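## Task

Clamp the tube in the vise, then draw the red-handled pin out of it without the clamped tube shifting. Finish with the entire pin lying flat on the tray's floor, lower than the tray's rim, and the tube still clamped in its original place. The tray may be moved only if it ends upright on the table and clear of both the tube and the vise's moving jaw. The task fails if the robot is still touching the tube or the moving jaw at the end, even through a loose object. Nothing may count on the robot holding it in place at the end. Release everything and back the arm away.

## Robot and tools

Robot: one six-joint arm with a two-finger gripper. It is driven entirely by joint targets, not by Cartesian goals. Objects may occasionally get a brief nudge from outside, and knocking anything off the table fails the scene.

Frames: the scene frame has its origin on the table surface under the arm's base, +z up, +x forward, and +y to the left when facing along +x. The base may be slightly tilted. In the gripper's own frame the fingers point along +x and close along y. end_effector_position (metres) is the point between the finger pads, 3 to 4 cm short of the fingertips. It gets less accurate at long reach. Orientation is given as end_effector_quat_wxyz. Linear velocities are in m/s and angular in rad/s.

Tool execute_actions, argument actions: a list holding zero or one item.
- Empty list: no command, just returns the current state.
- Motion item {"rows": [[...]], "steps": n}: n is 1 to 15 control steps of 1/30 s each (default 15). Each row is used for one step, and if there are fewer rows than steps the last row repeats.
- Wait item {"steps": n} with no rows: n is up to 300. It returns once n steps have passed since the previous result, and thinking time counts toward those steps.
- Optional pictures (boolean) turns the camera images on or off. They are included by default.

Each row has seven numbers for the single arm: waist, shoulder, elbow, wrist pitch, wrist yaw, wrist roll, then the gripper opening. The six joint values are absolute target angles in radians, on the same scale as the Joint positions line. They are not offsets. Stated ranges:
- waist -3.054 to 3.054
- shoulder 0.000 to 3.142
- elbow 0.000 to 2.356
- wrist pitch -1.571 to 1.571
- wrist yaw -1.571 to 1.571
- wrist roll -3.142 to 3.142

A call is refused, and nothing is sent, if a target is more than 0.010 rad beyond a range end and also further out than that joint's last reported angle. The true end may differ by up to 0.010 rad from the stated one. A target past the real end is cut off at the end, and the result then reports "joint sent to its limit". That line may refer to an earlier action that is still running. Not seeing it does not prove there is more room.

The opening is a unitless value from -1 to 1. +1 is fully open, which is a 0.088 m pad gap. Empty fingers meet near -0.80, and values below that do not close them further. A full close takes at least about 0.5 s.

Motion limits: each step, every joint's target is held within a fixed lead of its measured angle:
- 0.211 rad for waist, shoulder and elbow
- 0.213 for wrist pitch
- 0.267 for wrist yaw
- 0.228 for wrist roll
If the targets would put the gripper more than 70 mm from where it is measured to be, all targets are pulled back proportionally. Large moves therefore take several calls. Friction can leave a joint short of its target, especially at long reach, and tiny changes may do nothing. Read Joint positions after every move. The arm keeps heading for the last row sent while you think or wait. It stops pursuing the target once motion has nearly ceased or a step was HELD. Fingers that are still moving finish their motion.

Result lines:
- The state line gives pose and velocities.
- Joint positions and Joint velocities list the six joints in order (rad, rad/s), then the pad gap (m, m/s).
- grip_measured is the measured finger opening on the command scale.
- "joint command not followed" means the clearance check altered or blocked targets. Mounting blocks and posts count as part of the arm.
- HELD marks steps where all or part of your row was not sent.
- MOTOR HOT appears from 50 °C.
- OVER-TEMPERATURE FAULT means the controller is holding the arm at 95 °C until it cools. If it does not cool within 30 to 60 s, power cuts and the arm goes limp.

Gripping: to hold something, command an opening clearly below grip_measured. A bigger difference squeezes harder, up to roughly 34 N per pad. Readings can carry a constant error of about 1 mm. Closing fast can press harder than intended and may even force the fingers open.

Torque fault: contact torque reaching a joint's load limit stops the arm for 10 s and drops the rest of the call. Limits in N m, with any held weight counting toward them:
- waist 17.4
- shoulder 21.6
- elbow 21.5
- wrist pitch 5.67
- wrist yaw 5.65
- wrist roll 5.3
Avoid hard pushes, slams, drops, slips and long heavy holds.

Tool zoom_image: camera is one of cam_high, cam_low, cam_wrist (each 504x504). region is [x0, y0, x1, y1] in image pixels, origin at top-left, at most 504 by 504. It returns an enlarged view of that camera's latest image.

Tool finished_scene: argument scene is the current scene's number. It ends that scene irreversibly, reports whether the goal was met, and gives the next task if there is one. Answering without any tool call ends everything. When resuming from a summary, first send an empty actions list to learn the current scene and task.

Suggested order:
1. Clamp the tube in the vise.
2. Grip the pin's handle and pull it straight out, keeping the tube from moving.
3. Set the pin flat inside the tray. Move the tray first if needed, keeping it upright and clear of the tube and the moving jaw.
4. Open the gripper and retract so nothing is touching the tube or the jaw.

Each tool is called after "Request:" as name(argument=value, ...), one argument or row to a line, values as JSON.

## Session

Request:
execute_actions(
  actions=[],
)

Scene clock: 0.00 s of 6060.00 s.
end_effector_position=(+0.3500, +0.4108, +0.1533) grip_measured=+0.840 end_effector_quat_wxyz=(+0.723, -0.428, -0.076, +0.537) end_effector_velocity=(-0.005, +0.002, -0.001) end_effector_angular_velocity=(-0.007, +0.002, +0.026)
Joint positions: [ 0.381  1.611  0.863  1.178 -0.612 -0.297  0.08 ]
Joint velocities: [ 0.002 -0.002 -0.002  0.007 -0.022 -0.007 -0.   ]
Heat: hottest shoulder 28 °C (+0.0 °C/min).

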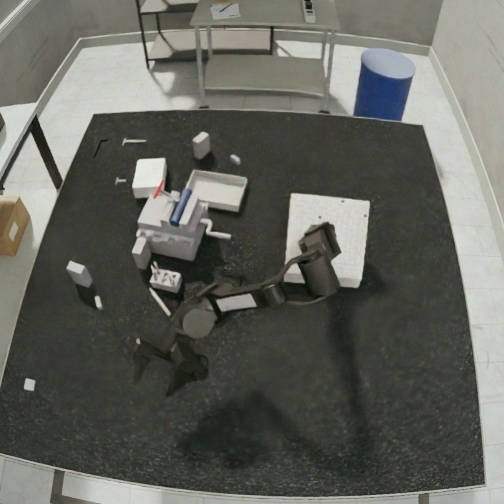

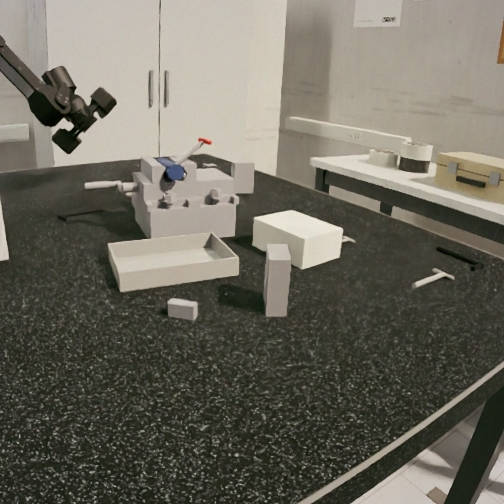

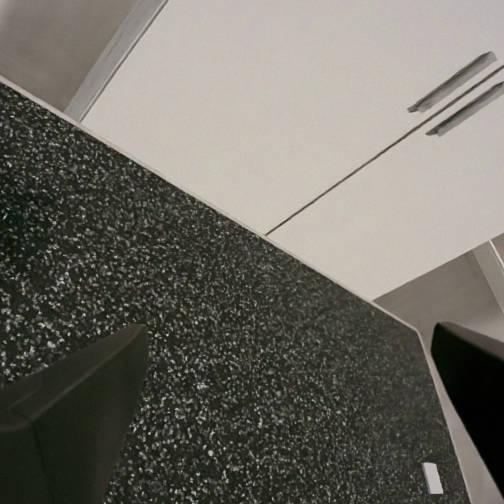

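Similar layout, tube already seated. Go to the crank.

Request:
execute_actions(
  actions=[
    {"rows":[[-0.75,1.2,0.7,-0.57,-0.788,2.9,0.1]]},
  ],
  pictures=false,
)

Request:
execute_actions(
  actions=[
    {"steps":40},
  ],
  pictures=false,
)

Request:
execute_actions(
  actions=[
    {"rows":[[-0.73,1.28,0.69,-0.57,-0.788,2.9,0.1],[-0.73,1.28,0.69,-0.57,-0.788,2.9,0.1],[-0.705,1.37,0.675,-0.57,-0.788,2.9,0.1],[-0.705,1.37,0.675,-0.57,-0.788,2.9,0.1],[-0.68,1.46,0.66,-0.57,-0.788,2.9,0.1],[-0.68,1.46,0.66,-0.57,-0.788,2.9,0.1],[-0.65,1.55,0.645,-0.57,-0.788,2.9,0.1],[-0.65,1.55,0.645,-0.57,-0.788,2.9,0.1],[-0.625,1.635,0.628,-0.57,-0.788,2.9,0.1]]},
  ],
  pictures=false,
)

Request:
execute_actions(
  actions=[
    {"steps":10},
  ],
)

Request:
zoom_image(
  camera="cam_low",
  region=[70, 100, 230, 240],
)

Scene clock: 7.03 s of 6060.00 s.
end_effector_position=(+0.3718, +0.2162, +0.2823) grip_measured=+0.114 end_effector_quat_wxyz=(+0.943, -0.153, +0.182, +0.231) end_effector_velocity=(+0.029, -0.528, +0.133) end_effector_angular_velocity=(+1.391, +0.652, -2.522)
Joint positions: [-0.275  1.222  0.718  0.494 -0.778  0.423  0.045]
Joint velocities: [-1.321 -0.037 -0.085 -1.385 -0.007  1.429 -0.006]
Heat: hottest shoulder 29 °C (+8.5 °C/min).
Steps of this call (steps 1 to 196: nothing new was sent; steps 197 to 211: all 15 steps of this action). Readings (joint positions):
197: [0.368 1.589 0.846 1.140 -0.642 -0.260]
198: [0.333 1.552 0.816 1.090 -0.678 -0.212]
200: [0.240 1.472 0.765 0.997 -0.718 -0.117]
204: [0.046 1.312 0.730 0.814 -0.758 0.081]
211: the state above

Scene clock: 8.37 s of 6060.00 s.
end_effector_position=(+0.2709, +0.0340, +0.2520) grip_measured=+0.100 end_effector_quat_wxyz=(+0.324, +0.857, +0.039, -0.400) end_effector_velocity=(-0.003, -0.002, -0.002) end_effector_angular_velocity=(+1.009, -0.279, -1.070)
Joint positions: [-0.746  1.205  0.706 -0.567 -0.782  2.431  0.044]
Joint velocities: [-0.002 -0.002 -0.007 -0.007  0.007  1.487 -0.   ]
Heat: hottest shoulder 29 °C (+7.2 °C/min).
Steps of this call (steps 1 to 40: the robot went on to your last target). Readings (joint positions):
1: [-0.319 1.221 0.715 0.448 -0.778 0.471]
2: [-0.364 1.220 0.713 0.402 -0.779 0.519]
4: [-0.455 1.217 0.712 0.309 -0.780 0.617]
8: [-0.635 1.210 0.711 0.122 -0.780 0.816]
40: the state above

Scene clock: 8.87 s of 6060.00 s.
end_effector_position=(+0.2466, -0.0058, +0.1425) grip_measured=+0.100 end_effector_quat_wxyz=(-0.031, +0.823, -0.061, -0.564) end_effector_velocity=(-0.016, -0.010, -0.045) end_effector_angular_velocity=(+0.159, +0.154, -0.199)
Joint positions: [-0.633  1.606  0.637 -0.571 -0.785  2.879  0.044]
Joint velocities: [ 0.056  0.193 -0.007 -0.007 -0.007  0.125 -0.   ]
Heat: hottest shoulder 29 °C (+6.8 °C/min).
Steps of this call (steps 1 to 15: all 15 steps of this action). Readings (joint positions):
1: [-0.745 1.212 0.706 -0.567 -0.783 2.480]
2: [-0.743 1.222 0.706 -0.568 -0.784 2.531]
4: [-0.731 1.271 0.704 -0.568 -0.785 2.632]
8: [-0.687 1.427 0.679 -0.567 -0.785 2.798]
15: the state above

Scene clock: 9.20 s of 6060.00 s.
end_effector_position=(+0.2450, -0.0070, +0.1376) grip_measured=+0.100 end_effector_quat_wxyz=(-0.042, +0.817, -0.066, -0.571) end_effector_velocity=(-0.002, +0.001, -0.003) end_effector_angular_velocity=(+0.015, +0.013, -0.002)
Joint positions: [-0.626  1.627  0.637 -0.571 -0.784  2.893  0.044]
Joint velocities: [ 0.002  0.012 -0.002 -0.007 -0.007 -0.007  0.   ]
Heat: hottest shoulder 29 °C (+6.5 °C/min).
Steps of this call (steps 1 to 10: the robot went on to your last target). Readings (joint positions):
1: [-0.631 1.610 0.637 -0.571 -0.784 2.883]
2: [-0.631 1.614 0.637 -0.571 -0.784 2.885]
4: [-0.629 1.619 0.637 -0.571 -0.784 2.889]
8: [-0.627 1.625 0.637 -0.571 -0.784 2.892]
10: the state above

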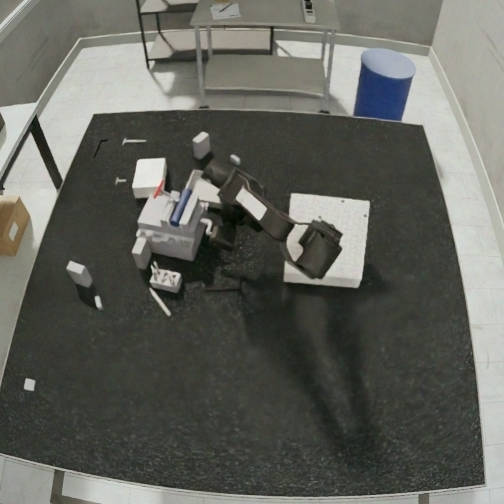

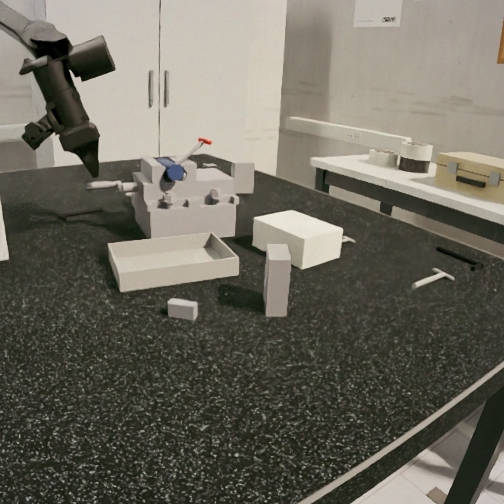

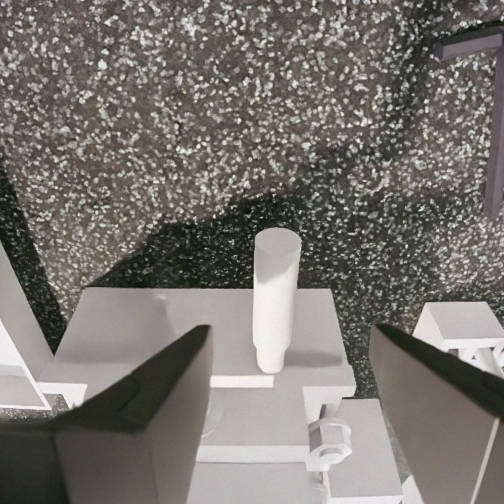

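Region (70, 100, 230, 240) of cam_low's 504x504 image, scaled by 3.150, with more detail than that image has; it fills the top 441 rows of this view, and the rest is white.

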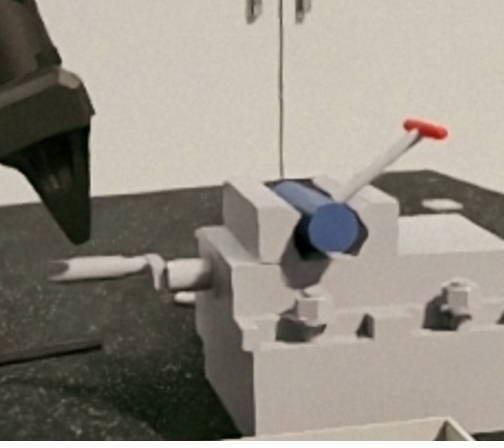

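Request:
execute_actions(
  actions=[
    {"rows":[[-0.61,1.645,0.613,-0.53,-0.788,2.92,0],[-0.595,1.655,0.598,-0.49,-0.788,2.945,0],[-0.58,1.666,0.583,-0.445,-0.788,2.97,0],[-0.563,1.676,0.568,-0.40,-0.788,2.99,0],[-0.547,1.688,0.553,-0.36,-0.788,3.01,0],[-0.53,1.7,0.538,-0.32,-0.788,3.035,0],[-0.514,1.712,0.521,-0.276,-0.788,3.055,0]]},
  ],
  pictures=false,
)

Request:
execute_actions(
  actions=[
    {"rows":[[-0.514,1.712,0.521,-0.276,-0.788,3.055,-0.2],[-0.514,1.712,0.521,-0.276,-0.788,3.055,-0.3],[-0.514,1.712,0.521,-0.276,-0.788,3.055,-0.4],[-0.514,1.712,0.521,-0.276,-0.788,3.055,-0.5],[-0.514,1.712,0.521,-0.276,-0.788,3.055,-0.58],[-0.514,1.712,0.521,-0.276,-0.788,3.055,-0.68]],"steps":13},
  ],
  pictures=false,
)

Request:
execute_actions(
  actions=[
    {"rows":[[-0.534,1.689,0.545,-0.332,-0.785,3.024,-0.7],[-0.569,1.691,0.574,-0.393,-0.785,2.975,-0.7],[-0.569,1.691,0.574,-0.393,-0.785,2.975,-0.7],[-0.607,1.705,0.602,-0.444,-0.785,2.921,-0.7],[-0.645,1.731,0.628,-0.482,-0.785,2.867,-0.7],[-0.681,1.764,0.651,-0.507,-0.785,2.816,-0.7],[-0.713,1.803,0.668,-0.517,-0.785,2.771,-0.7],[-0.713,1.803,0.668,-0.517,-0.785,2.771,-0.7],[-0.738,1.844,0.679,-0.512,-0.785,2.736,-0.7],[-0.755,1.885,0.682,-0.491,-0.785,2.712,-0.7],[-0.762,1.923,0.678,-0.457,-0.785,2.702,-0.7],[-0.759,1.957,0.667,-0.409,-0.785,2.706,-0.7],[-0.759,1.957,0.667,-0.409,-0.785,2.706,-0.7],[-0.747,1.986,0.65,-0.35,-0.785,2.724,-0.7],[-0.725,2.009,0.627,-0.283,-0.785,2.755,-0.7]]},
  ],
  pictures=false,
)

Request:
execute_actions(
  actions=[
    {"steps":15},
  ],
)

Request:
zoom_image(
  camera="cam_low",
  region=[70, 100, 230, 240],
)

Scene clock: 22.37 s of 6060.00 s.
end_effector_position=(+0.2481, -0.0104, +0.0983) grip_measured=+0.002 end_effector_quat_wxyz=(-0.046, +0.816, -0.064, -0.573) end_effector_velocity=(+0.009, +0.001, -0.006) end_effector_angular_velocity=(-0.001, -0.032, +0.012)
Joint positions: [-0.52   1.702  0.534 -0.294 -0.785  3.042  0.039]
Joint velocities: [ 0.032  0.012 -0.022  0.11  -0.007  0.066 -0.001]
Heat: hottest shoulder 28 °C (+0.0 °C/min).
Steps of this call (steps 1 to 30: the robot went on to your last target; steps 31 to 380: nothing new was sent; steps 381 to 395: all 15 steps of this action). Readings (joint positions):
381: [-0.625 1.630 0.634 -0.566 -0.785 2.898]
382: [-0.620 1.632 0.629 -0.549 -0.785 2.907]
384: [-0.603 1.643 0.614 -0.499 -0.785 2.934]
388: [-0.550 1.680 0.566 -0.372 -0.785 3.001]
395: the state above

Scene clock: 22.80 s of 6060.00 s.
end_effector_position=(+0.2482, -0.0110, +0.0968) grip_measured=-0.532 end_effector_quat_wxyz=(-0.046, +0.816, -0.065, -0.572) end_effector_velocity=(-0.001, +0.001, -0.000) end_effector_angular_velocity=(+0.012, +0.001, -0.011)
Joint positions: [-0.516  1.706  0.53  -0.28  -0.783  3.049  0.013]
Joint velocities: [-0.002 -0.002 -0.002 -0.007 -0.007  0.007  0.   ]
Heat: hottest shoulder 28 °C (+0.0 °C/min).
Steps of this call (steps 1 to 13: all 13 steps of this action). Readings (joint positions):
1: [-0.518 1.703 0.534 -0.291 -0.785 3.044]
2: [-0.518 1.703 0.533 -0.288 -0.785 3.045]
4: [-0.517 1.704 0.532 -0.285 -0.785 3.047]
8: [-0.515 1.705 0.530 -0.281 -0.784 3.049]
13: the state above

Scene clock: 23.30 s of 6060.00 s.
end_effector_position=(+0.2386, -0.0688, +0.1191) grip_measured=-0.530 end_effector_quat_wxyz=(-0.043, +0.821, -0.070, -0.565) end_effector_velocity=(-0.018, -0.173, -0.187) end_effector_angular_velocity=(-0.081, +0.157, -0.042)
Joint positions: [-0.755  1.902  0.645 -0.408 -0.78   2.734  0.013]
Joint velocities: [ 0.066  1.023 -0.125  1.092  0.154  0.007 -0.001]
Heat: hottest shoulder 28 °C (+0.0 °C/min).
Steps of this call (steps 1 to 15: all 15 steps of this action). Readings (joint positions):
1: [-0.516 1.706 0.530 -0.281 -0.783 3.049]
2: [-0.522 1.706 0.535 -0.295 -0.785 3.040]
4: [-0.543 1.704 0.554 -0.342 -0.790 3.008]
8: [-0.632 1.738 0.616 -0.466 -0.815 2.883]
15: the state above

Scene clock: 23.80 s of 6060.00 s.
end_effector_position=(+0.2376, -0.0769, +0.0966) grip_measured=-0.530 end_effector_quat_wxyz=(-0.053, +0.816, -0.064, -0.572) end_effector_velocity=(-0.000, -0.000, -0.001) end_effector_angular_velocity=(+0.010, -0.004, -0.008)
Joint positions: [-0.726  1.999  0.626 -0.301 -0.792  2.758  0.013]
Joint velocities: [-0.002  0.007 -0.002  0.007 -0.007  0.007 -0.   ]
Heat: hottest shoulder 28 °C (+0.0 °C/min).
Steps of this call (steps 1 to 15: the robot went on to your last target). Readings (joint positions):
1: [-0.750 1.932 0.641 -0.376 -0.778 2.736]
2: [-0.744 1.955 0.639 -0.355 -0.779 2.740]
4: [-0.734 1.978 0.634 -0.331 -0.782 2.747]
8: [-0.729 1.992 0.629 -0.310 -0.788 2.754]
15: the state above

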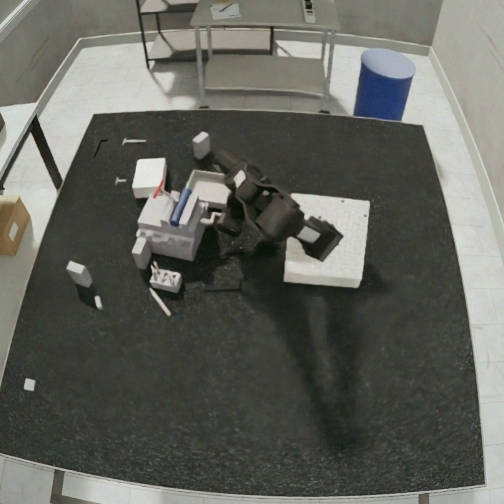

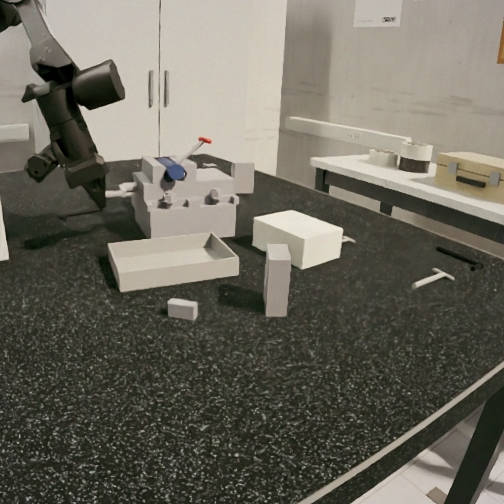

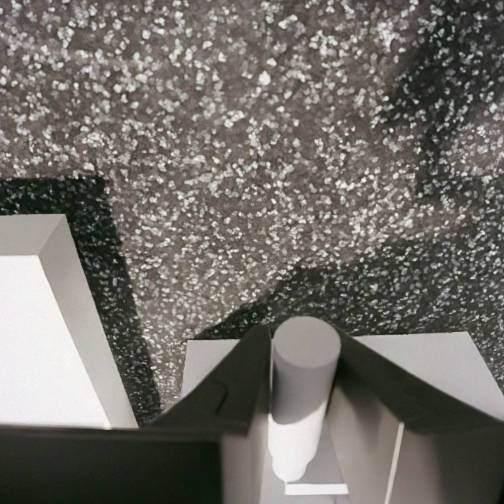

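Region (70, 100, 230, 240) of cam_low's 504x504 image, scaled by 3.150, with more detail than that image has; it fills the top 441 rows of this view, and the rest is white.

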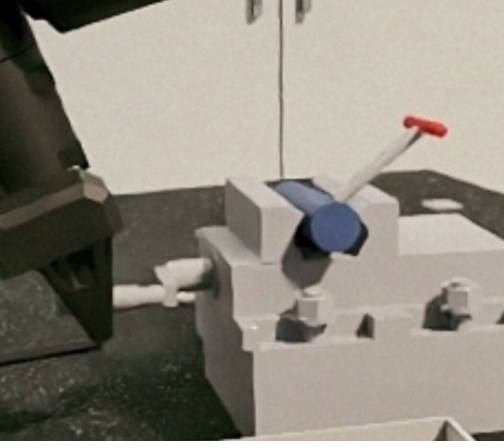

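Request:
execute_actions(
  actions=[
    {"rows":[[-0.696,2.024,0.6,-0.213,-0.785,2.797,-0.7],[-0.661,2.029,0.572,-0.144,-0.785,2.845,-0.7],[-0.661,2.029,0.572,-0.144,-0.785,2.845,-0.7],[-0.623,2.024,0.544,-0.082,-0.785,2.9,-0.7],[-0.585,2.009,0.518,-0.033,-0.785,2.953,-0.7],[-0.549,1.983,0.495,0,-0.785,3.004,-0.7],[-0.517,1.947,0.478,0.013,-0.785,3.049,-0.7],[-0.517,1.947,0.478,0.013,-0.785,3.049,-0.7],[-0.492,1.903,0.467,0.005,-0.785,3.084,-0.7],[-0.475,1.855,0.464,-0.024,-0.785,3.108,-0.7],[-0.468,1.807,0.468,-0.069,-0.785,3.118,-0.7],[-0.471,1.763,0.479,-0.128,-0.785,3.114,-0.7],[-0.471,1.763,0.479,-0.128,-0.785,3.114,-0.7],[-0.483,1.726,0.496,-0.195,-0.785,3.096,-0.7],[-0.505,1.701,0.519,-0.265,-0.785,3.065,-0.7]]},
  ],
  pictures=false,
)

Request:
execute_actions(
  actions=[
    {"rows":[[-0.534,1.689,0.545,-0.332,-0.785,3.024,-0.7],[-0.569,1.691,0.574,-0.393,-0.785,2.975,-0.7],[-0.569,1.691,0.574,-0.393,-0.785,2.975,-0.7],[-0.607,1.705,0.602,-0.444,-0.785,2.921,-0.7],[-0.645,1.731,0.628,-0.482,-0.785,2.867,-0.7],[-0.681,1.764,0.651,-0.507,-0.785,2.816,-0.7],[-0.713,1.803,0.668,-0.517,-0.785,2.771,-0.7],[-0.713,1.803,0.668,-0.517,-0.785,2.771,-0.7],[-0.738,1.844,0.679,-0.512,-0.785,2.736,-0.7],[-0.755,1.885,0.682,-0.491,-0.785,2.712,-0.7],[-0.762,1.923,0.678,-0.457,-0.785,2.702,-0.7],[-0.759,1.957,0.667,-0.409,-0.785,2.706,-0.7],[-0.759,1.957,0.667,-0.409,-0.785,2.706,-0.7],[-0.747,1.986,0.65,-0.35,-0.785,2.724,-0.7],[-0.725,2.009,0.627,-0.283,-0.785,2.755,-0.7]]},
  ],
)

Request:
zoom_image(
  camera="cam_low",
  region=[130, 110, 230, 210],
)

Scene clock: 37.20 s of 6060.00 s.
end_effector_position=(+0.2462, -0.0211, +0.0727) grip_measured=-0.533 end_effector_quat_wxyz=(-0.052, +0.811, -0.063, -0.579) end_effector_velocity=(+0.015, +0.150, +0.138) end_effector_angular_velocity=(+0.157, +0.008, -0.011)
Joint positions: [-0.481  1.816  0.496 -0.129 -0.786  3.086  0.013]
Joint velocities: [ 0.002 -0.911  0.198 -1.165 -0.139  0.022 -0.001]
Heat: hottest wrist pitch 29 °C (+1.6 °C/min).
Steps of this call (steps 1 to 15: the robot went on to your last target; steps 16 to 387: nothing new was sent; steps 388 to 402: all 15 steps of this action). Readings (joint positions):
388: [-0.720 2.003 0.621 -0.287 -0.792 2.762]
389: [-0.711 2.005 0.611 -0.261 -0.792 2.777]
391: [-0.685 2.011 0.588 -0.206 -0.793 2.814]
395: [-0.594 1.990 0.523 -0.073 -0.796 2.944]
402: the state above

Scene clock: 37.70 s of 6060.00 s.
end_effector_position=(+0.2392, -0.0684, +0.1193) grip_measured=-0.533 end_effector_quat_wxyz=(-0.042, +0.822, -0.068, -0.564) end_effector_velocity=(-0.020, -0.187, -0.193) end_effector_angular_velocity=(-0.113, +0.195, -0.084)
Joint positions: [-0.753  1.9    0.644 -0.405 -0.782  2.734  0.013]
Joint velocities: [ 0.066  1.072 -0.105  1.106  0.212  0.022 -0.   ]
Heat: hottest wrist pitch 29 °C (+1.6 °C/min).
Steps of this call (steps 1 to 15: all 15 steps of this action). Readings (joint positions):
1: [-0.485 1.788 0.506 -0.173 -0.791 3.081]
2: [-0.496 1.764 0.520 -0.223 -0.797 3.066]
4: [-0.525 1.735 0.546 -0.304 -0.805 3.025]
8: [-0.622 1.746 0.611 -0.453 -0.829 2.885]
15: the state above

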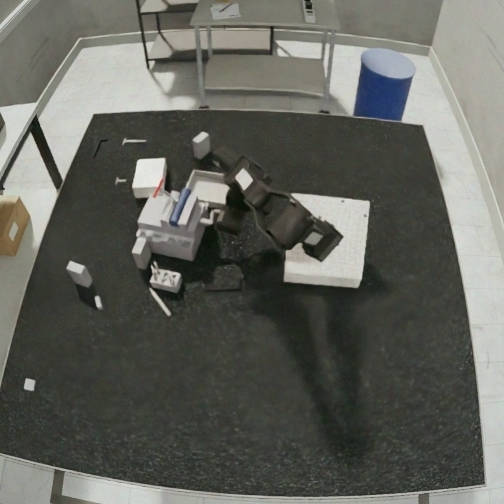

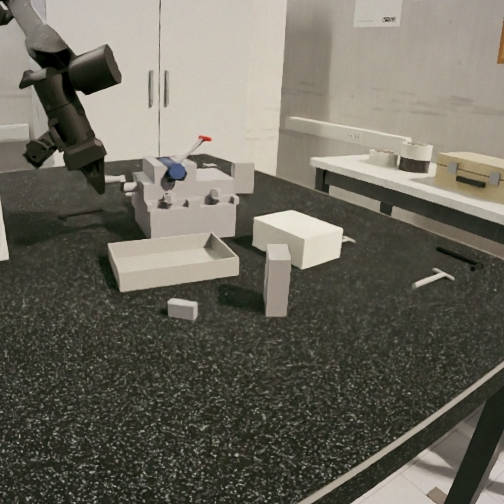

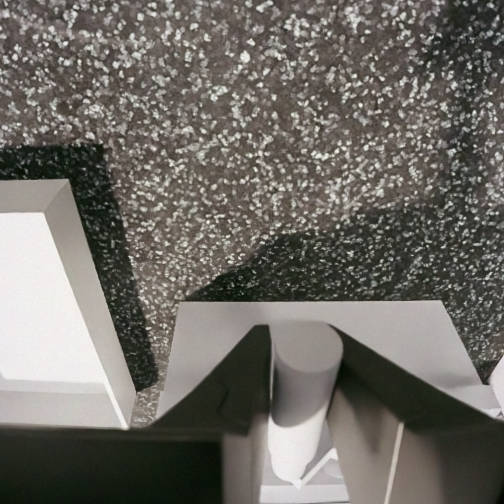

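Region (130, 110, 230, 210) of cam_low's 504x504 image, scaled by 5.040, with more detail than that image has.

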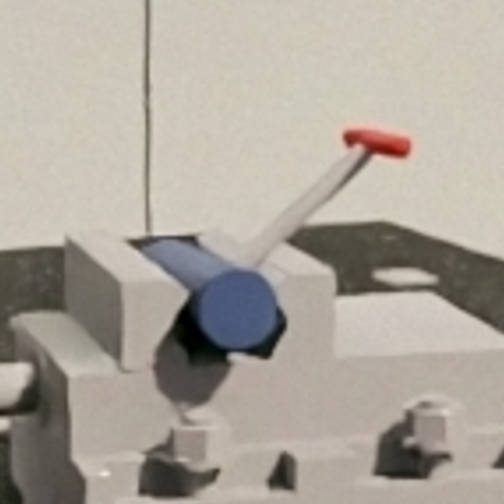

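Request:
execute_actions(
  actions=[
    {"rows":[[-0.725,2.005,0.627,-0.29,-0.79,2.755,-0.5],[-0.725,2.005,0.627,-0.29,-0.79,2.755,-0.1],[-0.725,2.005,0.627,-0.29,-0.79,2.755,-0.1],[-0.725,2.005,0.627,-0.29,-0.79,2.755,-0.1],[-0.742,1.992,0.644,-0.335,-0.79,2.73,-0.1],[-0.759,1.979,0.66,-0.38,-0.79,2.71,-0.1],[-0.776,1.966,0.678,-0.425,-0.79,2.68,-0.1],[-0.793,1.953,0.695,-0.47,-0.79,2.66,-0.1],[-0.81,1.94,0.712,-0.515,-0.79,2.63,-0.1],[-0.827,1.927,0.73,-0.56,-0.79,2.61,-0.1],[-0.84,1.9,0.73,-0.56,-0.79,2.6,-0.1],[-0.85,1.86,0.73,-0.56,-0.79,2.55,-0.1],[-0.85,1.82,0.73,-0.56,-0.79,2.5,-0.1],[-0.85,1.78,0.73,-0.56,-0.79,2.45,-0.1],[-0.85,1.74,0.73,-0.56,-0.79,2.4,-0.1]]},
  ],
  pictures=false,
)

Request:
execute_actions(
  actions=[
    {"rows":[[-0.85,1.6,0.73,0.297,-0.828,0.21,0.1]]},
  ],
  pictures=false,
)

Request:
execute_actions(
  actions=[
    {"steps":25},
  ],
  pictures=false,
)

Request:
execute_actions(
  actions=[
    {"rows":[[-0.82,1.66,0.73,0.297,-0.828,0.21,0.1],[-0.8,1.7,0.73,0.297,-0.828,0.21,0.1],[-0.78,1.74,0.73,0.297,-0.828,0.21,0.1],[-0.76,1.78,0.73,0.297,-0.828,0.21,0.1],[-0.74,1.82,0.73,0.297,-0.828,0.21,0.1],[-0.72,1.86,0.73,0.297,-0.828,0.21,0.1],[-0.697,1.902,0.735,0.297,-0.828,0.21,0.1]]},
  ],
)

Scene clock: 57.33 s of 6060.00 s.
end_effector_position=(+0.2414, -0.0718, +0.1483) grip_measured=-0.114 end_effector_quat_wxyz=(+0.014, +0.835, -0.034, -0.549) end_effector_velocity=(+0.076, +0.071, +0.238) end_effector_angular_velocity=(-1.034, -0.443, +1.416)
Joint positions: [-0.83   1.862  0.704 -0.524 -0.792  2.537  0.033]
Joint velocities: [-0.164 -0.984  0.1   -0.271  0.007 -1.209  0.005]
Heat: hottest wrist pitch 30 °C (+2.1 °C/min).
Steps of this call (steps 1 to 30: the robot went on to your last target; steps 31 to 574: nothing new was sent; steps 575 to 589: all 15 steps of this action). Readings (joint positions):
575: [-0.723 2.002 0.625 -0.294 -0.792 2.757]
576: [-0.723 2.002 0.625 -0.292 -0.792 2.757]
578: [-0.723 2.002 0.625 -0.289 -0.792 2.757]
582: [-0.746 1.996 0.643 -0.370 -0.792 2.718]
589: the state above

Scene clock: 57.83 s of 6060.00 s.
end_effector_position=(+0.3397, -0.0591, +0.2903) grip_measured=+0.096 end_effector_quat_wxyz=(+0.676, +0.684, +0.104, -0.254) end_effector_velocity=(+0.110, +0.048, +0.195) end_effector_angular_velocity=(-2.193, -0.366, +1.432)
Joint positions: [-0.845  1.614  0.721  0.154 -0.821  1.804  0.044]
Joint velocities: [-0.007 -0.061 -0.002  1.253 -0.007 -1.531  0.001]
Heat: hottest wrist pitch 30 °C (+2.1 °C/min).
Steps of this call (steps 1 to 15: all 15 steps of this action). Readings (joint positions):
1: [-0.834 1.825 0.706 -0.503 -0.792 2.496]
2: [-0.835 1.789 0.706 -0.460 -0.794 2.453]
4: [-0.839 1.718 0.712 -0.366 -0.806 2.359]
8: [-0.844 1.636 0.721 -0.172 -0.818 2.157]
15: the state above

Scene clock: 58.67 s of 6060.00 s.
end_effector_position=(+0.3512, -0.0518, +0.3125) grip_measured=+0.100 end_effector_quat_wxyz=(+0.969, +0.102, +0.196, -0.112) end_effector_velocity=(-0.001, -0.000, +0.001) end_effector_angular_velocity=(-1.363, +0.267, +0.601)
Joint positions: [-0.846  1.607  0.721  0.293 -0.822  0.542  0.044]
Joint velocities: [-0.002 -0.007 -0.002 -0.007  0.007 -1.516  0.   ]
Heat: hottest wrist pitch 30 °C (+2.0 °C/min).
Steps of this call (steps 1 to 25: the robot went on to your last target). Readings (joint positions):
1: [-0.846 1.612 0.721 0.188 -0.821 1.753]
2: [-0.846 1.609 0.721 0.213 -0.821 1.702]
4: [-0.846 1.607 0.721 0.246 -0.822 1.601]
8: [-0.846 1.607 0.721 0.276 -0.822 1.399]
25: the state above

Scene clock: 59.17 s of 6060.00 s.
end_effector_position=(+0.3630, -0.0777, +0.2045) grip_measured=+0.100 end_effector_quat_wxyz=(+0.938, +0.028, +0.337, -0.076) end_effector_velocity=(-0.002, -0.005, -0.013) end_effector_angular_velocity=(-0.035, +0.037, +0.041)
Joint positions: [-0.702  1.883  0.726  0.293 -0.823  0.223  0.044]
Joint velocities: [ 0.007  0.042 -0.002  0.007 -0.007 -0.081 -0.   ]
Heat: hottest wrist pitch 30 °C (+2.0 °C/min).
Steps of this call (steps 1 to 15: all 15 steps of this action). Readings (joint positions):
1: [-0.845 1.611 0.721 0.295 -0.822 0.491]
2: [-0.839 1.621 0.722 0.298 -0.823 0.441]
4: [-0.816 1.663 0.725 0.300 -0.823 0.349]
8: [-0.746 1.802 0.726 0.298 -0.823 0.262]
15: the state above

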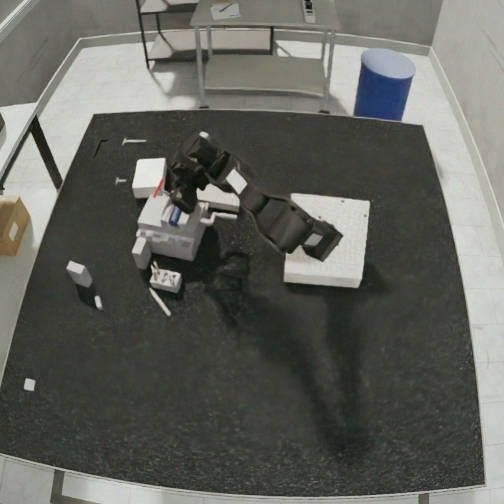

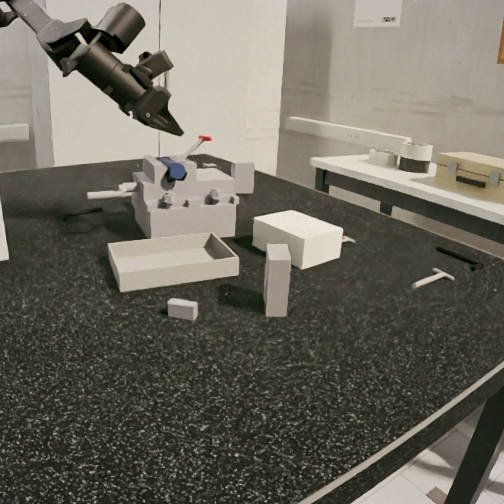

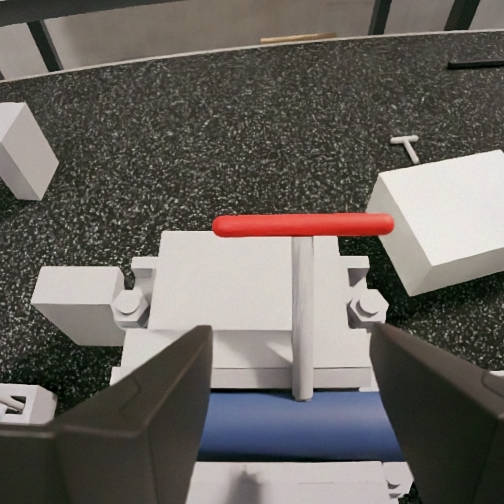

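Request:
execute_actions(
  actions=[
    {"rows":[[-0.688,1.925,0.745,0.32,-0.81,0.235,0],[-0.676,1.945,0.754,0.34,-0.803,0.25,0],[-0.664,1.965,0.762,0.36,-0.795,0.26,0],[-0.652,1.985,0.77,0.38,-0.787,0.275,0],[-0.64,2.005,0.779,0.40,-0.78,0.285,0],[-0.628,2.025,0.787,0.42,-0.772,0.30,0],[-0.616,2.045,0.796,0.44,-0.764,0.31,0],[-0.604,2.065,0.804,0.462,-0.755,0.32,0]]},
  ],
  pictures=false,
)

Request:
execute_actions(
  actions=[
    {"rows":[[-0.604,2.065,0.804,0.462,-0.755,0.32,-0.2],[-0.604,2.065,0.804,0.462,-0.755,0.32,-0.3],[-0.604,2.065,0.804,0.462,-0.755,0.32,-0.4],[-0.604,2.065,0.804,0.462,-0.755,0.32,-0.5],[-0.604,2.065,0.804,0.462,-0.755,0.32,-0.56],[-0.604,2.065,0.804,0.462,-0.755,0.32,-0.62],[-0.604,2.065,0.804,0.462,-0.755,0.32,-0.66],[-0.604,2.065,0.804,0.462,-0.755,0.32,-0.7]]},
  ],
)

Scene clock: 65.93 s of 6060.00 s.
end_effector_position=(+0.3938, -0.0886, +0.1707) grip_measured=+0.002 end_effector_quat_wxyz=(+0.935, +0.030, +0.345, -0.076) end_effector_velocity=(+0.020, -0.007, +0.008) end_effector_angular_velocity=(-0.041, -0.059, +0.014)
Joint positions: [-0.607  2.05   0.787  0.448 -0.765  0.309  0.039]
Joint velocities: [ 0.012  0.046  0.042  0.095  0.037  0.037 -0.001]
Heat: hottest wrist pitch 30 °C (+1.0 °C/min).
Steps of this call (steps 1 to 30: the robot went on to your last target; steps 31 to 188: nothing new was sent; steps 189 to 203: all 15 steps of this action). Readings (joint positions):
189: [-0.697 1.897 0.726 0.298 -0.823 0.215]
190: [-0.694 1.903 0.729 0.306 -0.823 0.218]
192: [-0.683 1.927 0.739 0.331 -0.814 0.236]
196: [-0.642 1.995 0.766 0.396 -0.786 0.278]
203: the state above

Scene clock: 66.43 s of 6060.00 s.
end_effector_position=(+0.3959, -0.0896, +0.1710) grip_measured=-0.631 end_effector_quat_wxyz=(+0.936, +0.029, +0.342, -0.077) end_effector_velocity=(+0.000, +0.001, +0.001) end_effector_angular_velocity=(-0.004, -0.004, +0.013)
Joint positions: [-0.604  2.056  0.791  0.457 -0.759  0.315  0.008]
Joint velocities: [-0.002 -0.002 -0.002  0.007 -0.007 -0.007 -0.001]
Heat: hottest wrist pitch 30 °C (+1.0 °C/min).
Steps of this call (steps 1 to 15: all 15 steps of this action). Readings (joint positions):
1: [-0.606 2.051 0.788 0.451 -0.764 0.310]
2: [-0.606 2.052 0.789 0.453 -0.763 0.311]
4: [-0.606 2.053 0.790 0.455 -0.762 0.312]
8: [-0.605 2.055 0.791 0.457 -0.762 0.313]
15: the state above

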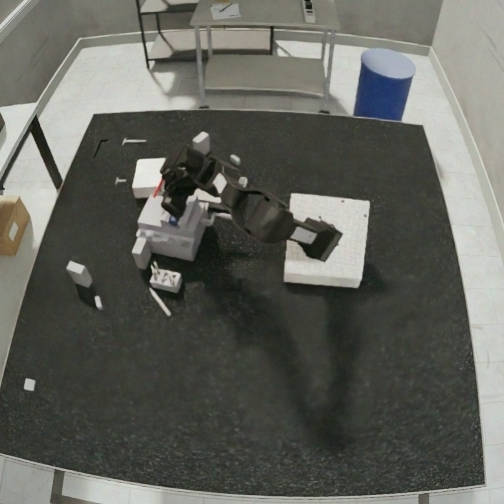

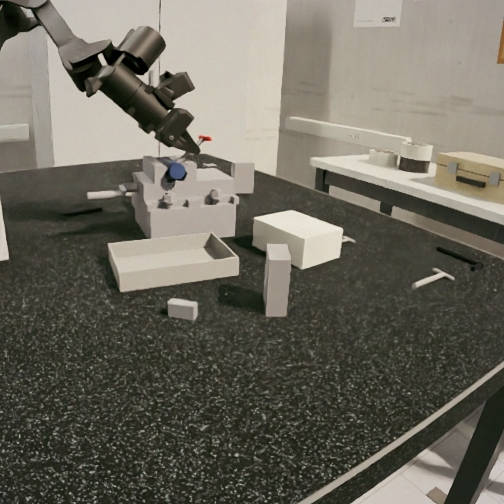

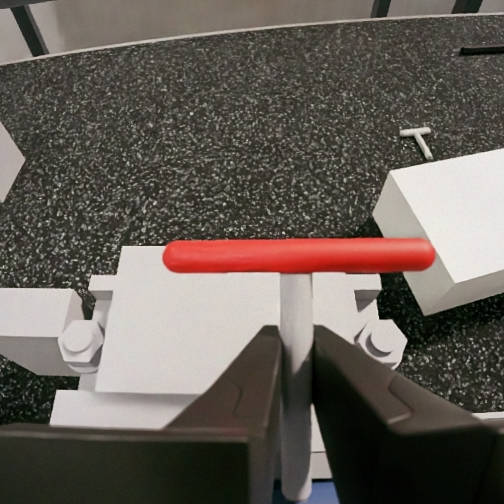

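Request:
execute_actions(
  actions=[
    {"rows":[[-0.605,2.06,0.772,0.50,-0.75,0.335,-0.67],[-0.603,2.064,0.757,0.545,-0.743,0.35,-0.67],[-0.601,2.068,0.742,0.59,-0.735,0.367,-0.67],[-0.599,2.072,0.727,0.633,-0.727,0.383,-0.67],[-0.597,2.077,0.712,0.677,-0.718,0.40,-0.67],[-0.595,2.082,0.697,0.72,-0.709,0.415,-0.67],[-0.593,2.088,0.682,0.765,-0.70,0.43,-0.67],[-0.591,2.094,0.667,0.81,-0.69,0.445,-0.67],[-0.589,2.10,0.652,0.853,-0.68,0.46,-0.67],[-0.587,2.107,0.637,0.897,-0.67,0.475,-0.67],[-0.585,2.114,0.622,0.94,-0.66,0.49,-0.67],[-0.583,2.121,0.607,0.985,-0.65,0.505,-0.67],[-0.581,2.129,0.592,1.03,-0.638,0.518,-0.67],[-0.579,2.137,0.577,1.073,-0.627,0.53,-0.67],[-0.577,2.145,0.562,1.117,-0.615,0.543,-0.67]]},
  ],
  pictures=false,
)

Request:
execute_actions(
  actions=[
    {"rows":[[-0.575,2.154,0.547,1.16,-0.603,0.555,-0.67],[-0.573,2.163,0.532,1.205,-0.59,0.567,-0.67],[-0.571,2.172,0.517,1.25,-0.578,0.579,-0.67],[-0.569,2.182,0.502,1.293,-0.565,0.59,-0.67],[-0.567,2.192,0.487,1.337,-0.552,0.60,-0.67],[-0.565,2.202,0.472,1.38,-0.54,0.612,-0.67],[-0.563,2.213,0.457,1.425,-0.526,0.623,-0.67],[-0.56,2.224,0.442,1.47,-0.513,0.634,-0.67],[-0.558,2.235,0.427,1.515,-0.5,0.645,-0.67]]},
  ],
  pictures=false,
)

Request:
execute_actions(
  actions=[
    {"steps":10},
  ],
)

Request:
zoom_image(
  camera="cam_low",
  region=[120, 90, 240, 210],
)

Scene clock: 81.73 s of 6060.00 s.
end_effector_position=(+0.3879, -0.0890, +0.1721) grip_measured=-0.634 end_effector_quat_wxyz=(+0.967, +0.020, +0.243, -0.075) end_effector_velocity=(-0.026, +0.009, +0.000) end_effector_angular_velocity=(-0.144, -0.530, +0.015)
Joint positions: [-0.591  2.108  0.607  0.961 -0.674  0.493  0.008]
Joint velocities: [ 0.085  0.222 -0.432  1.297  0.344  0.374 -0.   ]
Heat: hottest wrist pitch 31 °C (+3.0 °C/min).
Steps of this call (steps 1 to 15: the robot went on to your last target; steps 16 to 444: nothing new was sent; steps 445 to 459: all 15 steps of this action). Readings (joint positions):
445: [-0.604 2.058 0.792 0.461 -0.755 0.317]
446: [-0.604 2.058 0.787 0.475 -0.755 0.322]
448: [-0.605 2.060 0.767 0.525 -0.751 0.340]
452: [-0.603 2.070 0.711 0.665 -0.734 0.393]
459: the state above

Scene clock: 82.23 s of 6060.00 s.
end_effector_position=(+0.3709, -0.0829, +0.1727) grip_measured=-0.635 end_effector_quat_wxyz=(+0.987, +0.007, +0.137, -0.080) end_effector_velocity=(-0.012, +0.008, -0.003) end_effector_angular_velocity=(-0.004, -0.076, +0.016)
Joint positions: [-0.55   2.231  0.445  1.473 -0.514  0.628  0.008]
Joint velocities: [ 0.022  0.071 -0.071  0.227  0.051  0.051 -0.   ]
Heat: hottest wrist pitch 31 °C (+3.0 °C/min).
Steps of this call (steps 1 to 15: all 15 steps of this action). Readings (joint positions):
1: [-0.588 2.116 0.592 1.005 -0.662 0.506]
2: [-0.584 2.125 0.578 1.048 -0.649 0.519]
4: [-0.577 2.144 0.551 1.136 -0.621 0.543]
8: [-0.562 2.187 0.497 1.311 -0.566 0.589]
15: the state above

Scene clock: 82.57 s of 6060.00 s.
end_effector_position=(+0.3696, -0.0824, +0.1733) grip_measured=-0.639 end_effector_quat_wxyz=(+0.988, +0.007, +0.131, -0.080) end_effector_velocity=(-0.002, +0.003, -0.001) end_effector_angular_velocity=(+0.026, +0.006, +0.011)
Joint positions: [-0.548  2.239  0.437  1.5   -0.504  0.635  0.008]
Joint velocities: [-0.002 -0.002 -0.007  0.007 -0.022  0.022 -0.   ]
Heat: hottest wrist pitch 31 °C (+3.0 °C/min).
Steps of this call (steps 1 to 10: the robot went on to your last target). Readings (joint positions):
1: [-0.549 2.232 0.443 1.479 -0.511 0.629]
2: [-0.549 2.234 0.442 1.485 -0.509 0.630]
4: [-0.548 2.236 0.439 1.492 -0.507 0.632]
8: [-0.548 2.238 0.437 1.499 -0.505 0.634]
10: the state above

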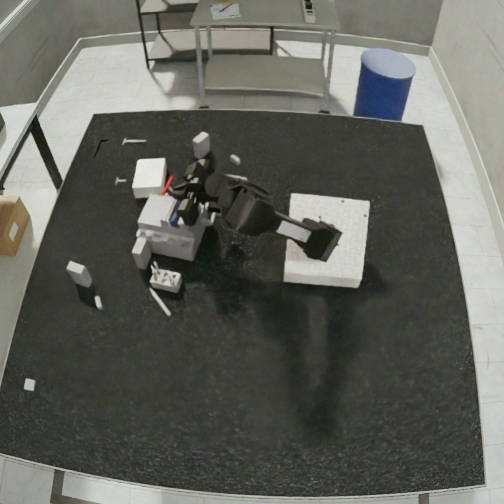

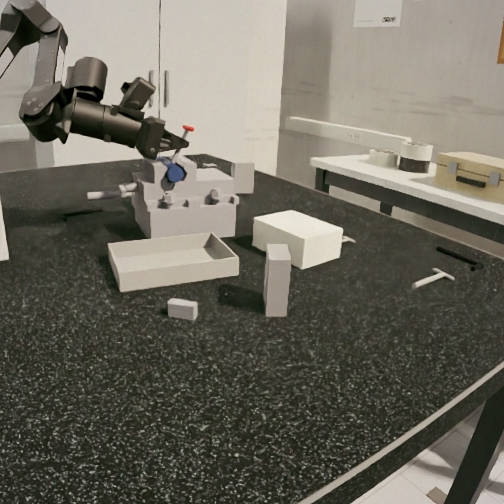

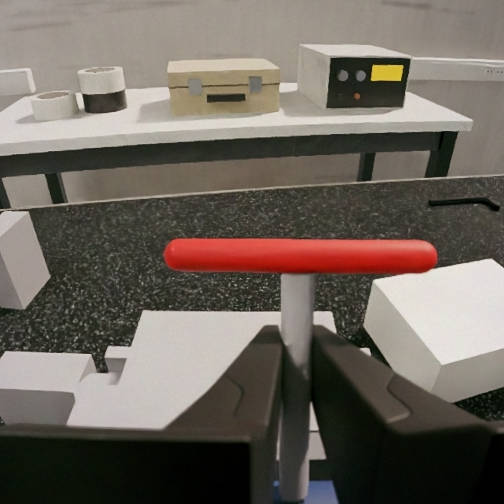

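Region (120, 90, 240, 210) of cam_low's 504x504 image, scaled by 4.200, with more detail than that image has.

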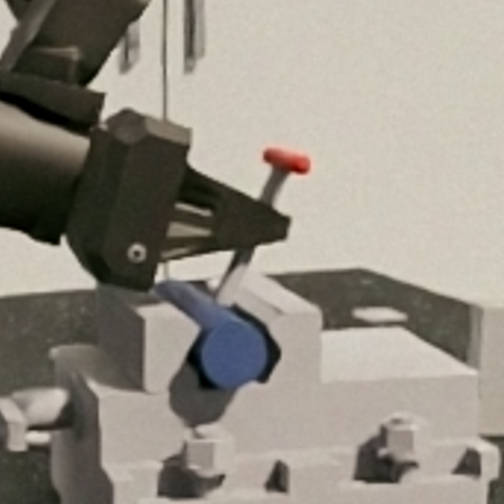

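Pull back a further ~2 cm to get it vertical, then release.

Request:
execute_actions(
  actions=[
    {"rows":[[-0.563,2.225,0.42,1.515,-0.51,0.635,-0.68],[-0.569,2.217,0.408,1.52,-0.515,0.63,-0.68],[-0.575,2.209,0.396,1.525,-0.52,0.63,-0.68],[-0.581,2.201,0.384,1.53,-0.525,0.63,-0.68],[-0.587,2.193,0.372,1.535,-0.53,0.625,-0.68],[-0.593,2.185,0.36,1.54,-0.535,0.625,-0.68],[-0.6,2.177,0.345,1.545,-0.54,0.62,-0.68]]},
  ],
  pictures=false,
)

Request:
execute_actions(
  actions=[
    {"rows":[[-0.6,2.177,0.35,1.545,-0.54,0.62,-0.65],[-0.6,2.177,0.35,1.545,-0.54,0.62,-0.63],[-0.6,2.177,0.35,1.545,-0.54,0.62,-0.61],[-0.6,2.177,0.35,1.545,-0.54,0.62,-0.58],[-0.6,2.177,0.35,1.545,-0.54,0.62,-0.5],[-0.6,2.177,0.35,1.545,-0.54,0.62,-0.2],[-0.6,2.177,0.35,1.545,-0.54,0.62,0.2]]},
  ],
)

Request:
zoom_image(
  camera="cam_low",
  region=[120, 90, 240, 210],
)

Scene clock: 89.20 s of 6060.00 s.
end_effector_position=(+0.3533, -0.0789, +0.1801) grip_measured=-0.636 end_effector_quat_wxyz=(+0.989, +0.005, +0.124, -0.083) end_effector_velocity=(-0.010, +0.001, +0.002) end_effector_angular_velocity=(+0.003, +0.004, -0.015)
Joint positions: [-0.58   2.202  0.371  1.532 -0.522  0.625  0.008]
Joint velocities: [-0.017 -0.027 -0.037 -0.007 -0.007 -0.007 -0.   ]
Heat: hottest wrist pitch 32 °C (+4.1 °C/min).
Steps of this call (steps 1 to 30: the robot went on to your last target; steps 31 to 184: nothing new was sent; steps 185 to 199: all 15 steps of this action). Readings (joint positions):
185: [-0.548 2.239 0.430 1.507 -0.504 0.639]
186: [-0.549 2.239 0.428 1.508 -0.504 0.639]
188: [-0.549 2.237 0.424 1.511 -0.504 0.639]
192: [-0.566 2.217 0.395 1.524 -0.512 0.631]
199: the state above

Scene clock: 89.70 s of 6060.00 s.
end_effector_position=(+0.3494, -0.0765, +0.1836) grip_measured=+0.134 end_effector_quat_wxyz=(+0.989, +0.005, +0.123, -0.077) end_effector_velocity=(-0.002, +0.001, -0.001) end_effector_angular_velocity=(-0.011, +0.015, +0.013)
Joint positions: [-0.595  2.188  0.356  1.541 -0.544  0.624  0.046]
Joint velocities: [-0.007 -0.002 -0.002 -0.007 -0.022 -0.022  0.026]
Heat: hottest wrist pitch 32 °C (+4.0 °C/min).
Steps of this call (steps 1 to 15: all 15 steps of this action). Readings (joint positions):
1: [-0.581 2.201 0.370 1.533 -0.523 0.625]
2: [-0.583 2.200 0.368 1.534 -0.525 0.624]
4: [-0.588 2.197 0.362 1.537 -0.535 0.624]
8: [-0.594 2.189 0.356 1.541 -0.541 0.624]
15: the state above

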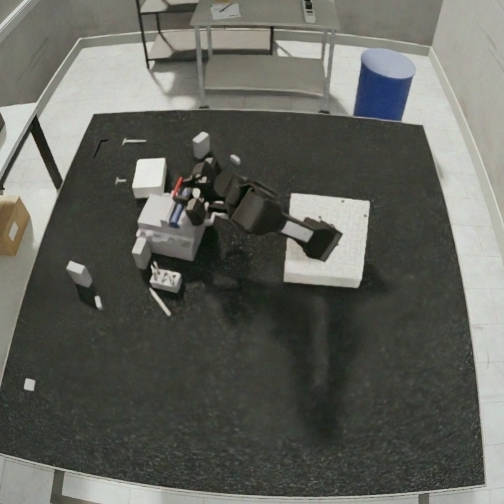

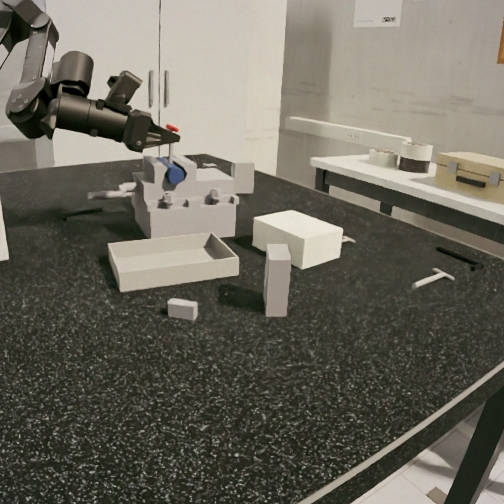

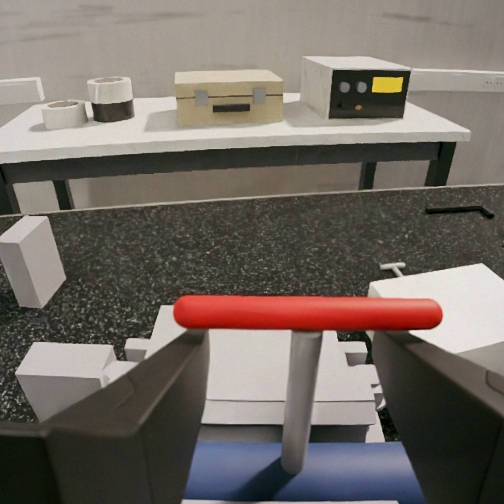

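Region (120, 90, 240, 210) of cam_low's 504x504 image, scaled by 4.200, with more detail than that image has.

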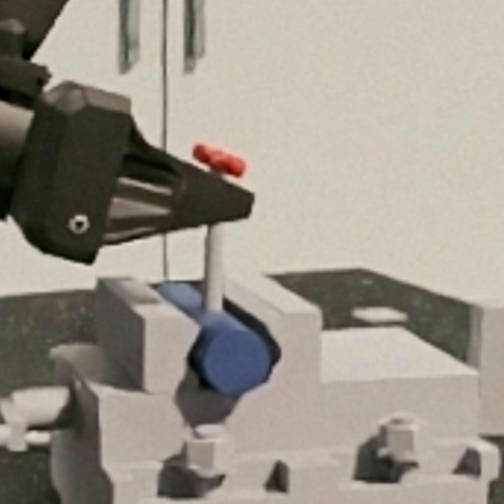

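Upright. Retreat and return to the crank.

Request:
execute_actions(
  actions=[
    {"rows":[[-0.6,2.18,0.345,1.52,-0.56,0.62,1],[-0.6,2.18,0.345,1.52,-0.56,0.62,1],[-0.6,2.18,0.345,1.52,-0.56,0.62,1],[-0.6,2.18,0.345,1.52,-0.56,0.62,1],[-0.61,2.17,0.325,1.52,-0.57,0.62,1],[-0.62,2.16,0.305,1.52,-0.58,0.61,1],[-0.632,2.148,0.285,1.525,-0.59,0.61,1],[-0.644,2.136,0.265,1.53,-0.6,0.6,1],[-0.656,2.124,0.245,1.535,-0.61,0.6,1],[-0.668,2.11,0.225,1.54,-0.62,0.6,1],[-0.68,2.095,0.205,1.545,-0.63,0.6,1],[-0.695,2.08,0.185,1.55,-0.64,0.6,1]]},
  ],
  pictures=false,
)

Request:
execute_actions(
  actions=[
    {"rows":[[-0.8,1.3,0.19,1.3,-0.69,1.0,0]]},
  ],
  pictures=false,
)

Request:
execute_actions(
  actions=[
    {"rows":[[-0.87,1.3,0.6,-0.58,-0.79,2.61,0]]},
  ],
  pictures=false,
)

Request:
execute_actions(
  actions=[
    {"steps":22},
  ],
  pictures=false,
)

Request:
execute_actions(
  actions=[
    {"rows":[[-0.832,1.925,0.74,-0.58,-0.79,2.61,0]]},
  ],
  pictures=false,
)

Request:
execute_actions(
  actions=[
    {"steps":10},
  ],
)

Scene clock: 96.63 s of 6060.00 s.
end_effector_position=(+0.3103, -0.0705, +0.1852) grip_measured=+0.988 end_effector_quat_wxyz=(+0.986, +0.023, +0.136, -0.089) end_effector_velocity=(-0.057, +0.021, +0.021) end_effector_angular_velocity=(+0.015, -0.035, -0.003)
Joint positions: [-0.676  2.107  0.217  1.541 -0.62   0.608  0.087]
Joint velocities: [-0.149 -0.168 -0.222  0.051 -0.125 -0.022  0.006]
Heat: hottest wrist pitch 32 °C (+3.0 °C/min).
Steps of this call (steps 1 to 15: the robot went on to your last target; steps 16 to 193: nothing new was sent; steps 194 to 208: all 15 steps of this action). Readings (joint positions):
194: [-0.596 2.187 0.355 1.541 -0.544 0.623]
195: [-0.596 2.187 0.355 1.539 -0.544 0.623]
197: [-0.596 2.187 0.354 1.531 -0.547 0.623]
201: [-0.612 2.173 0.320 1.527 -0.570 0.619]
208: the state above

Scene clock: 97.13 s of 6060.00 s.
end_effector_position=(+0.3009, +0.0179, +0.3142) grip_measured=+0.019 end_effector_quat_wxyz=(+0.996, +0.086, -0.013, +0.003) end_effector_velocity=(-0.050, +0.283, +0.221) end_effector_angular_velocity=(-0.731, -0.647, +0.686)
Joint positions: [-0.794  1.433  0.201  1.309 -0.683  0.983  0.04 ]
Joint velocities: [-0.017 -1.243 -0.002 -0.007 -0.037  0.066 -0.008]
Heat: hottest wrist pitch 32 °C (+3.0 °C/min).
Steps of this call (steps 1 to 15: all 15 steps of this action). Readings (joint positions):
1: [-0.690 2.076 0.212 1.498 -0.639 0.644]
2: [-0.714 2.033 0.206 1.446 -0.649 0.697]
4: [-0.755 1.942 0.201 1.391 -0.660 0.798]
8: [-0.784 1.755 0.201 1.333 -0.675 0.926]
15: the state above

Scene clock: 97.63 s of 6060.00 s.
end_effector_position=(+0.3299, +0.0226, +0.3784) grip_measured=+0.001 end_effector_quat_wxyz=(+0.862, +0.503, +0.024, -0.058) end_effector_velocity=(-0.026, -0.142, -0.170) end_effector_angular_velocity=(+2.430, +0.576, -0.839)
Joint positions: [-0.865  1.303  0.575  0.605 -0.782  1.732  0.039]
Joint velocities: [-0.012 -0.002  0.061 -1.429 -0.022  1.487 -0.   ]
Heat: hottest wrist pitch 32 °C (+3.0 °C/min).
Steps of this call (steps 1 to 15: all 15 steps of this action). Readings (joint positions):
1: [-0.803 1.398 0.224 1.273 -0.711 1.024]
2: [-0.816 1.375 0.263 1.217 -0.730 1.077]
4: [-0.840 1.350 0.354 1.123 -0.746 1.178]
8: [-0.859 1.317 0.512 0.939 -0.769 1.380]
15: the state above

Scene clock: 98.37 s of 6060.00 s.
end_effector_position=(+0.2516, -0.0179, +0.2326) grip_measured=+0.000 end_effector_quat_wxyz=(+0.204, +0.891, -0.044, -0.403) end_effector_velocity=(-0.144, +0.049, -0.154) end_effector_angular_velocity=(+1.012, +0.566, -0.738)
Joint positions: [-0.866  1.303  0.585 -0.441 -0.784  2.584  0.039]
Joint velocities: [-0.002 -0.002 -0.002 -1.238 -0.037  0.183 -0.   ]
Heat: hottest wrist pitch 32 °C (+3.0 °C/min).
Steps of this call (steps 1 to 22: the robot went on to your last target). Readings (joint positions):
1: [-0.866 1.303 0.577 0.558 -0.783 1.782]
2: [-0.866 1.303 0.579 0.510 -0.783 1.833]
4: [-0.866 1.303 0.582 0.415 -0.783 1.933]
8: [-0.866 1.303 0.584 0.224 -0.784 2.135]
22: the state above

Scene clock: 98.87 s of 6060.00 s.
end_effector_position=(+0.2370, -0.0708, +0.1458) grip_measured=+0.000 end_effector_quat_wxyz=(-0.037, +0.825, -0.057, -0.560) end_effector_velocity=(-0.030, -0.025, -0.065) end_effector_angular_velocity=(+0.218, +0.183, -0.167)
Joint positions: [-0.833  1.883  0.721 -0.577 -0.788  2.604  0.039]
Joint velocities: [ 0.007  0.33   0.017 -0.022  0.007 -0.007 -0.   ]
Heat: hottest wrist pitch 32 °C (+3.0 °C/min).
Steps of this call (steps 1 to 15: all 15 steps of this action). Readings (joint positions):
1: [-0.863 1.328 0.602 -0.489 -0.785 2.589]
2: [-0.856 1.370 0.629 -0.504 -0.788 2.593]
4: [-0.846 1.468 0.680 -0.522 -0.788 2.597]
8: [-0.838 1.649 0.715 -0.559 -0.788 2.602]
15: the state above

Scene clock: 99.20 s of 6060.00 s.
end_effector_position=(+0.2353, -0.0738, +0.1406) grip_measured=+0.000 end_effector_quat_wxyz=(-0.048, +0.821, -0.058, -0.566) end_effector_velocity=(-0.005, +0.001, -0.006) end_effector_angular_velocity=(+0.034, +0.018, -0.017)
Joint positions: [-0.833  1.915  0.727 -0.577 -0.788  2.604  0.039]
Joint velocities: [-0.002  0.022 -0.002 -0.022 -0.007 -0.007  0.   ]
Heat: hottest wrist pitch 32 °C (+3.0 °C/min).
Steps of this call (steps 1 to 10: the robot went on to your last target). Readings (joint positions):
1: [-0.833 1.891 0.722 -0.577 -0.788 2.604]
2: [-0.833 1.896 0.723 -0.577 -0.788 2.604]
4: [-0.833 1.904 0.726 -0.577 -0.788 2.604]
8: [-0.833 1.913 0.727 -0.577 -0.788 2.604]
10: the state above

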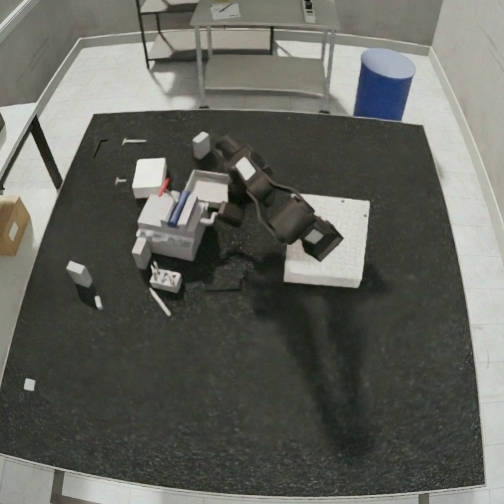

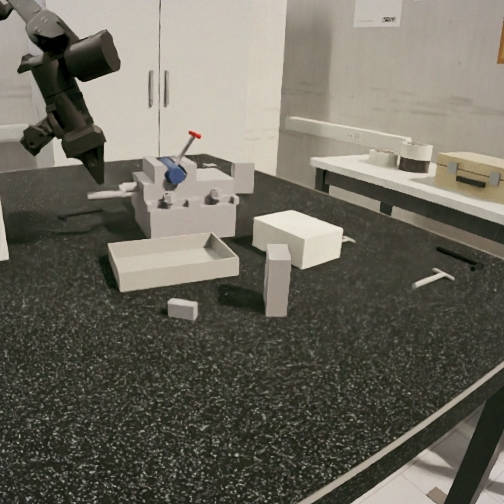

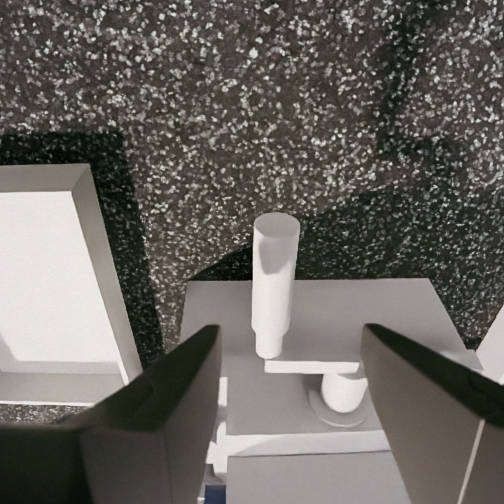

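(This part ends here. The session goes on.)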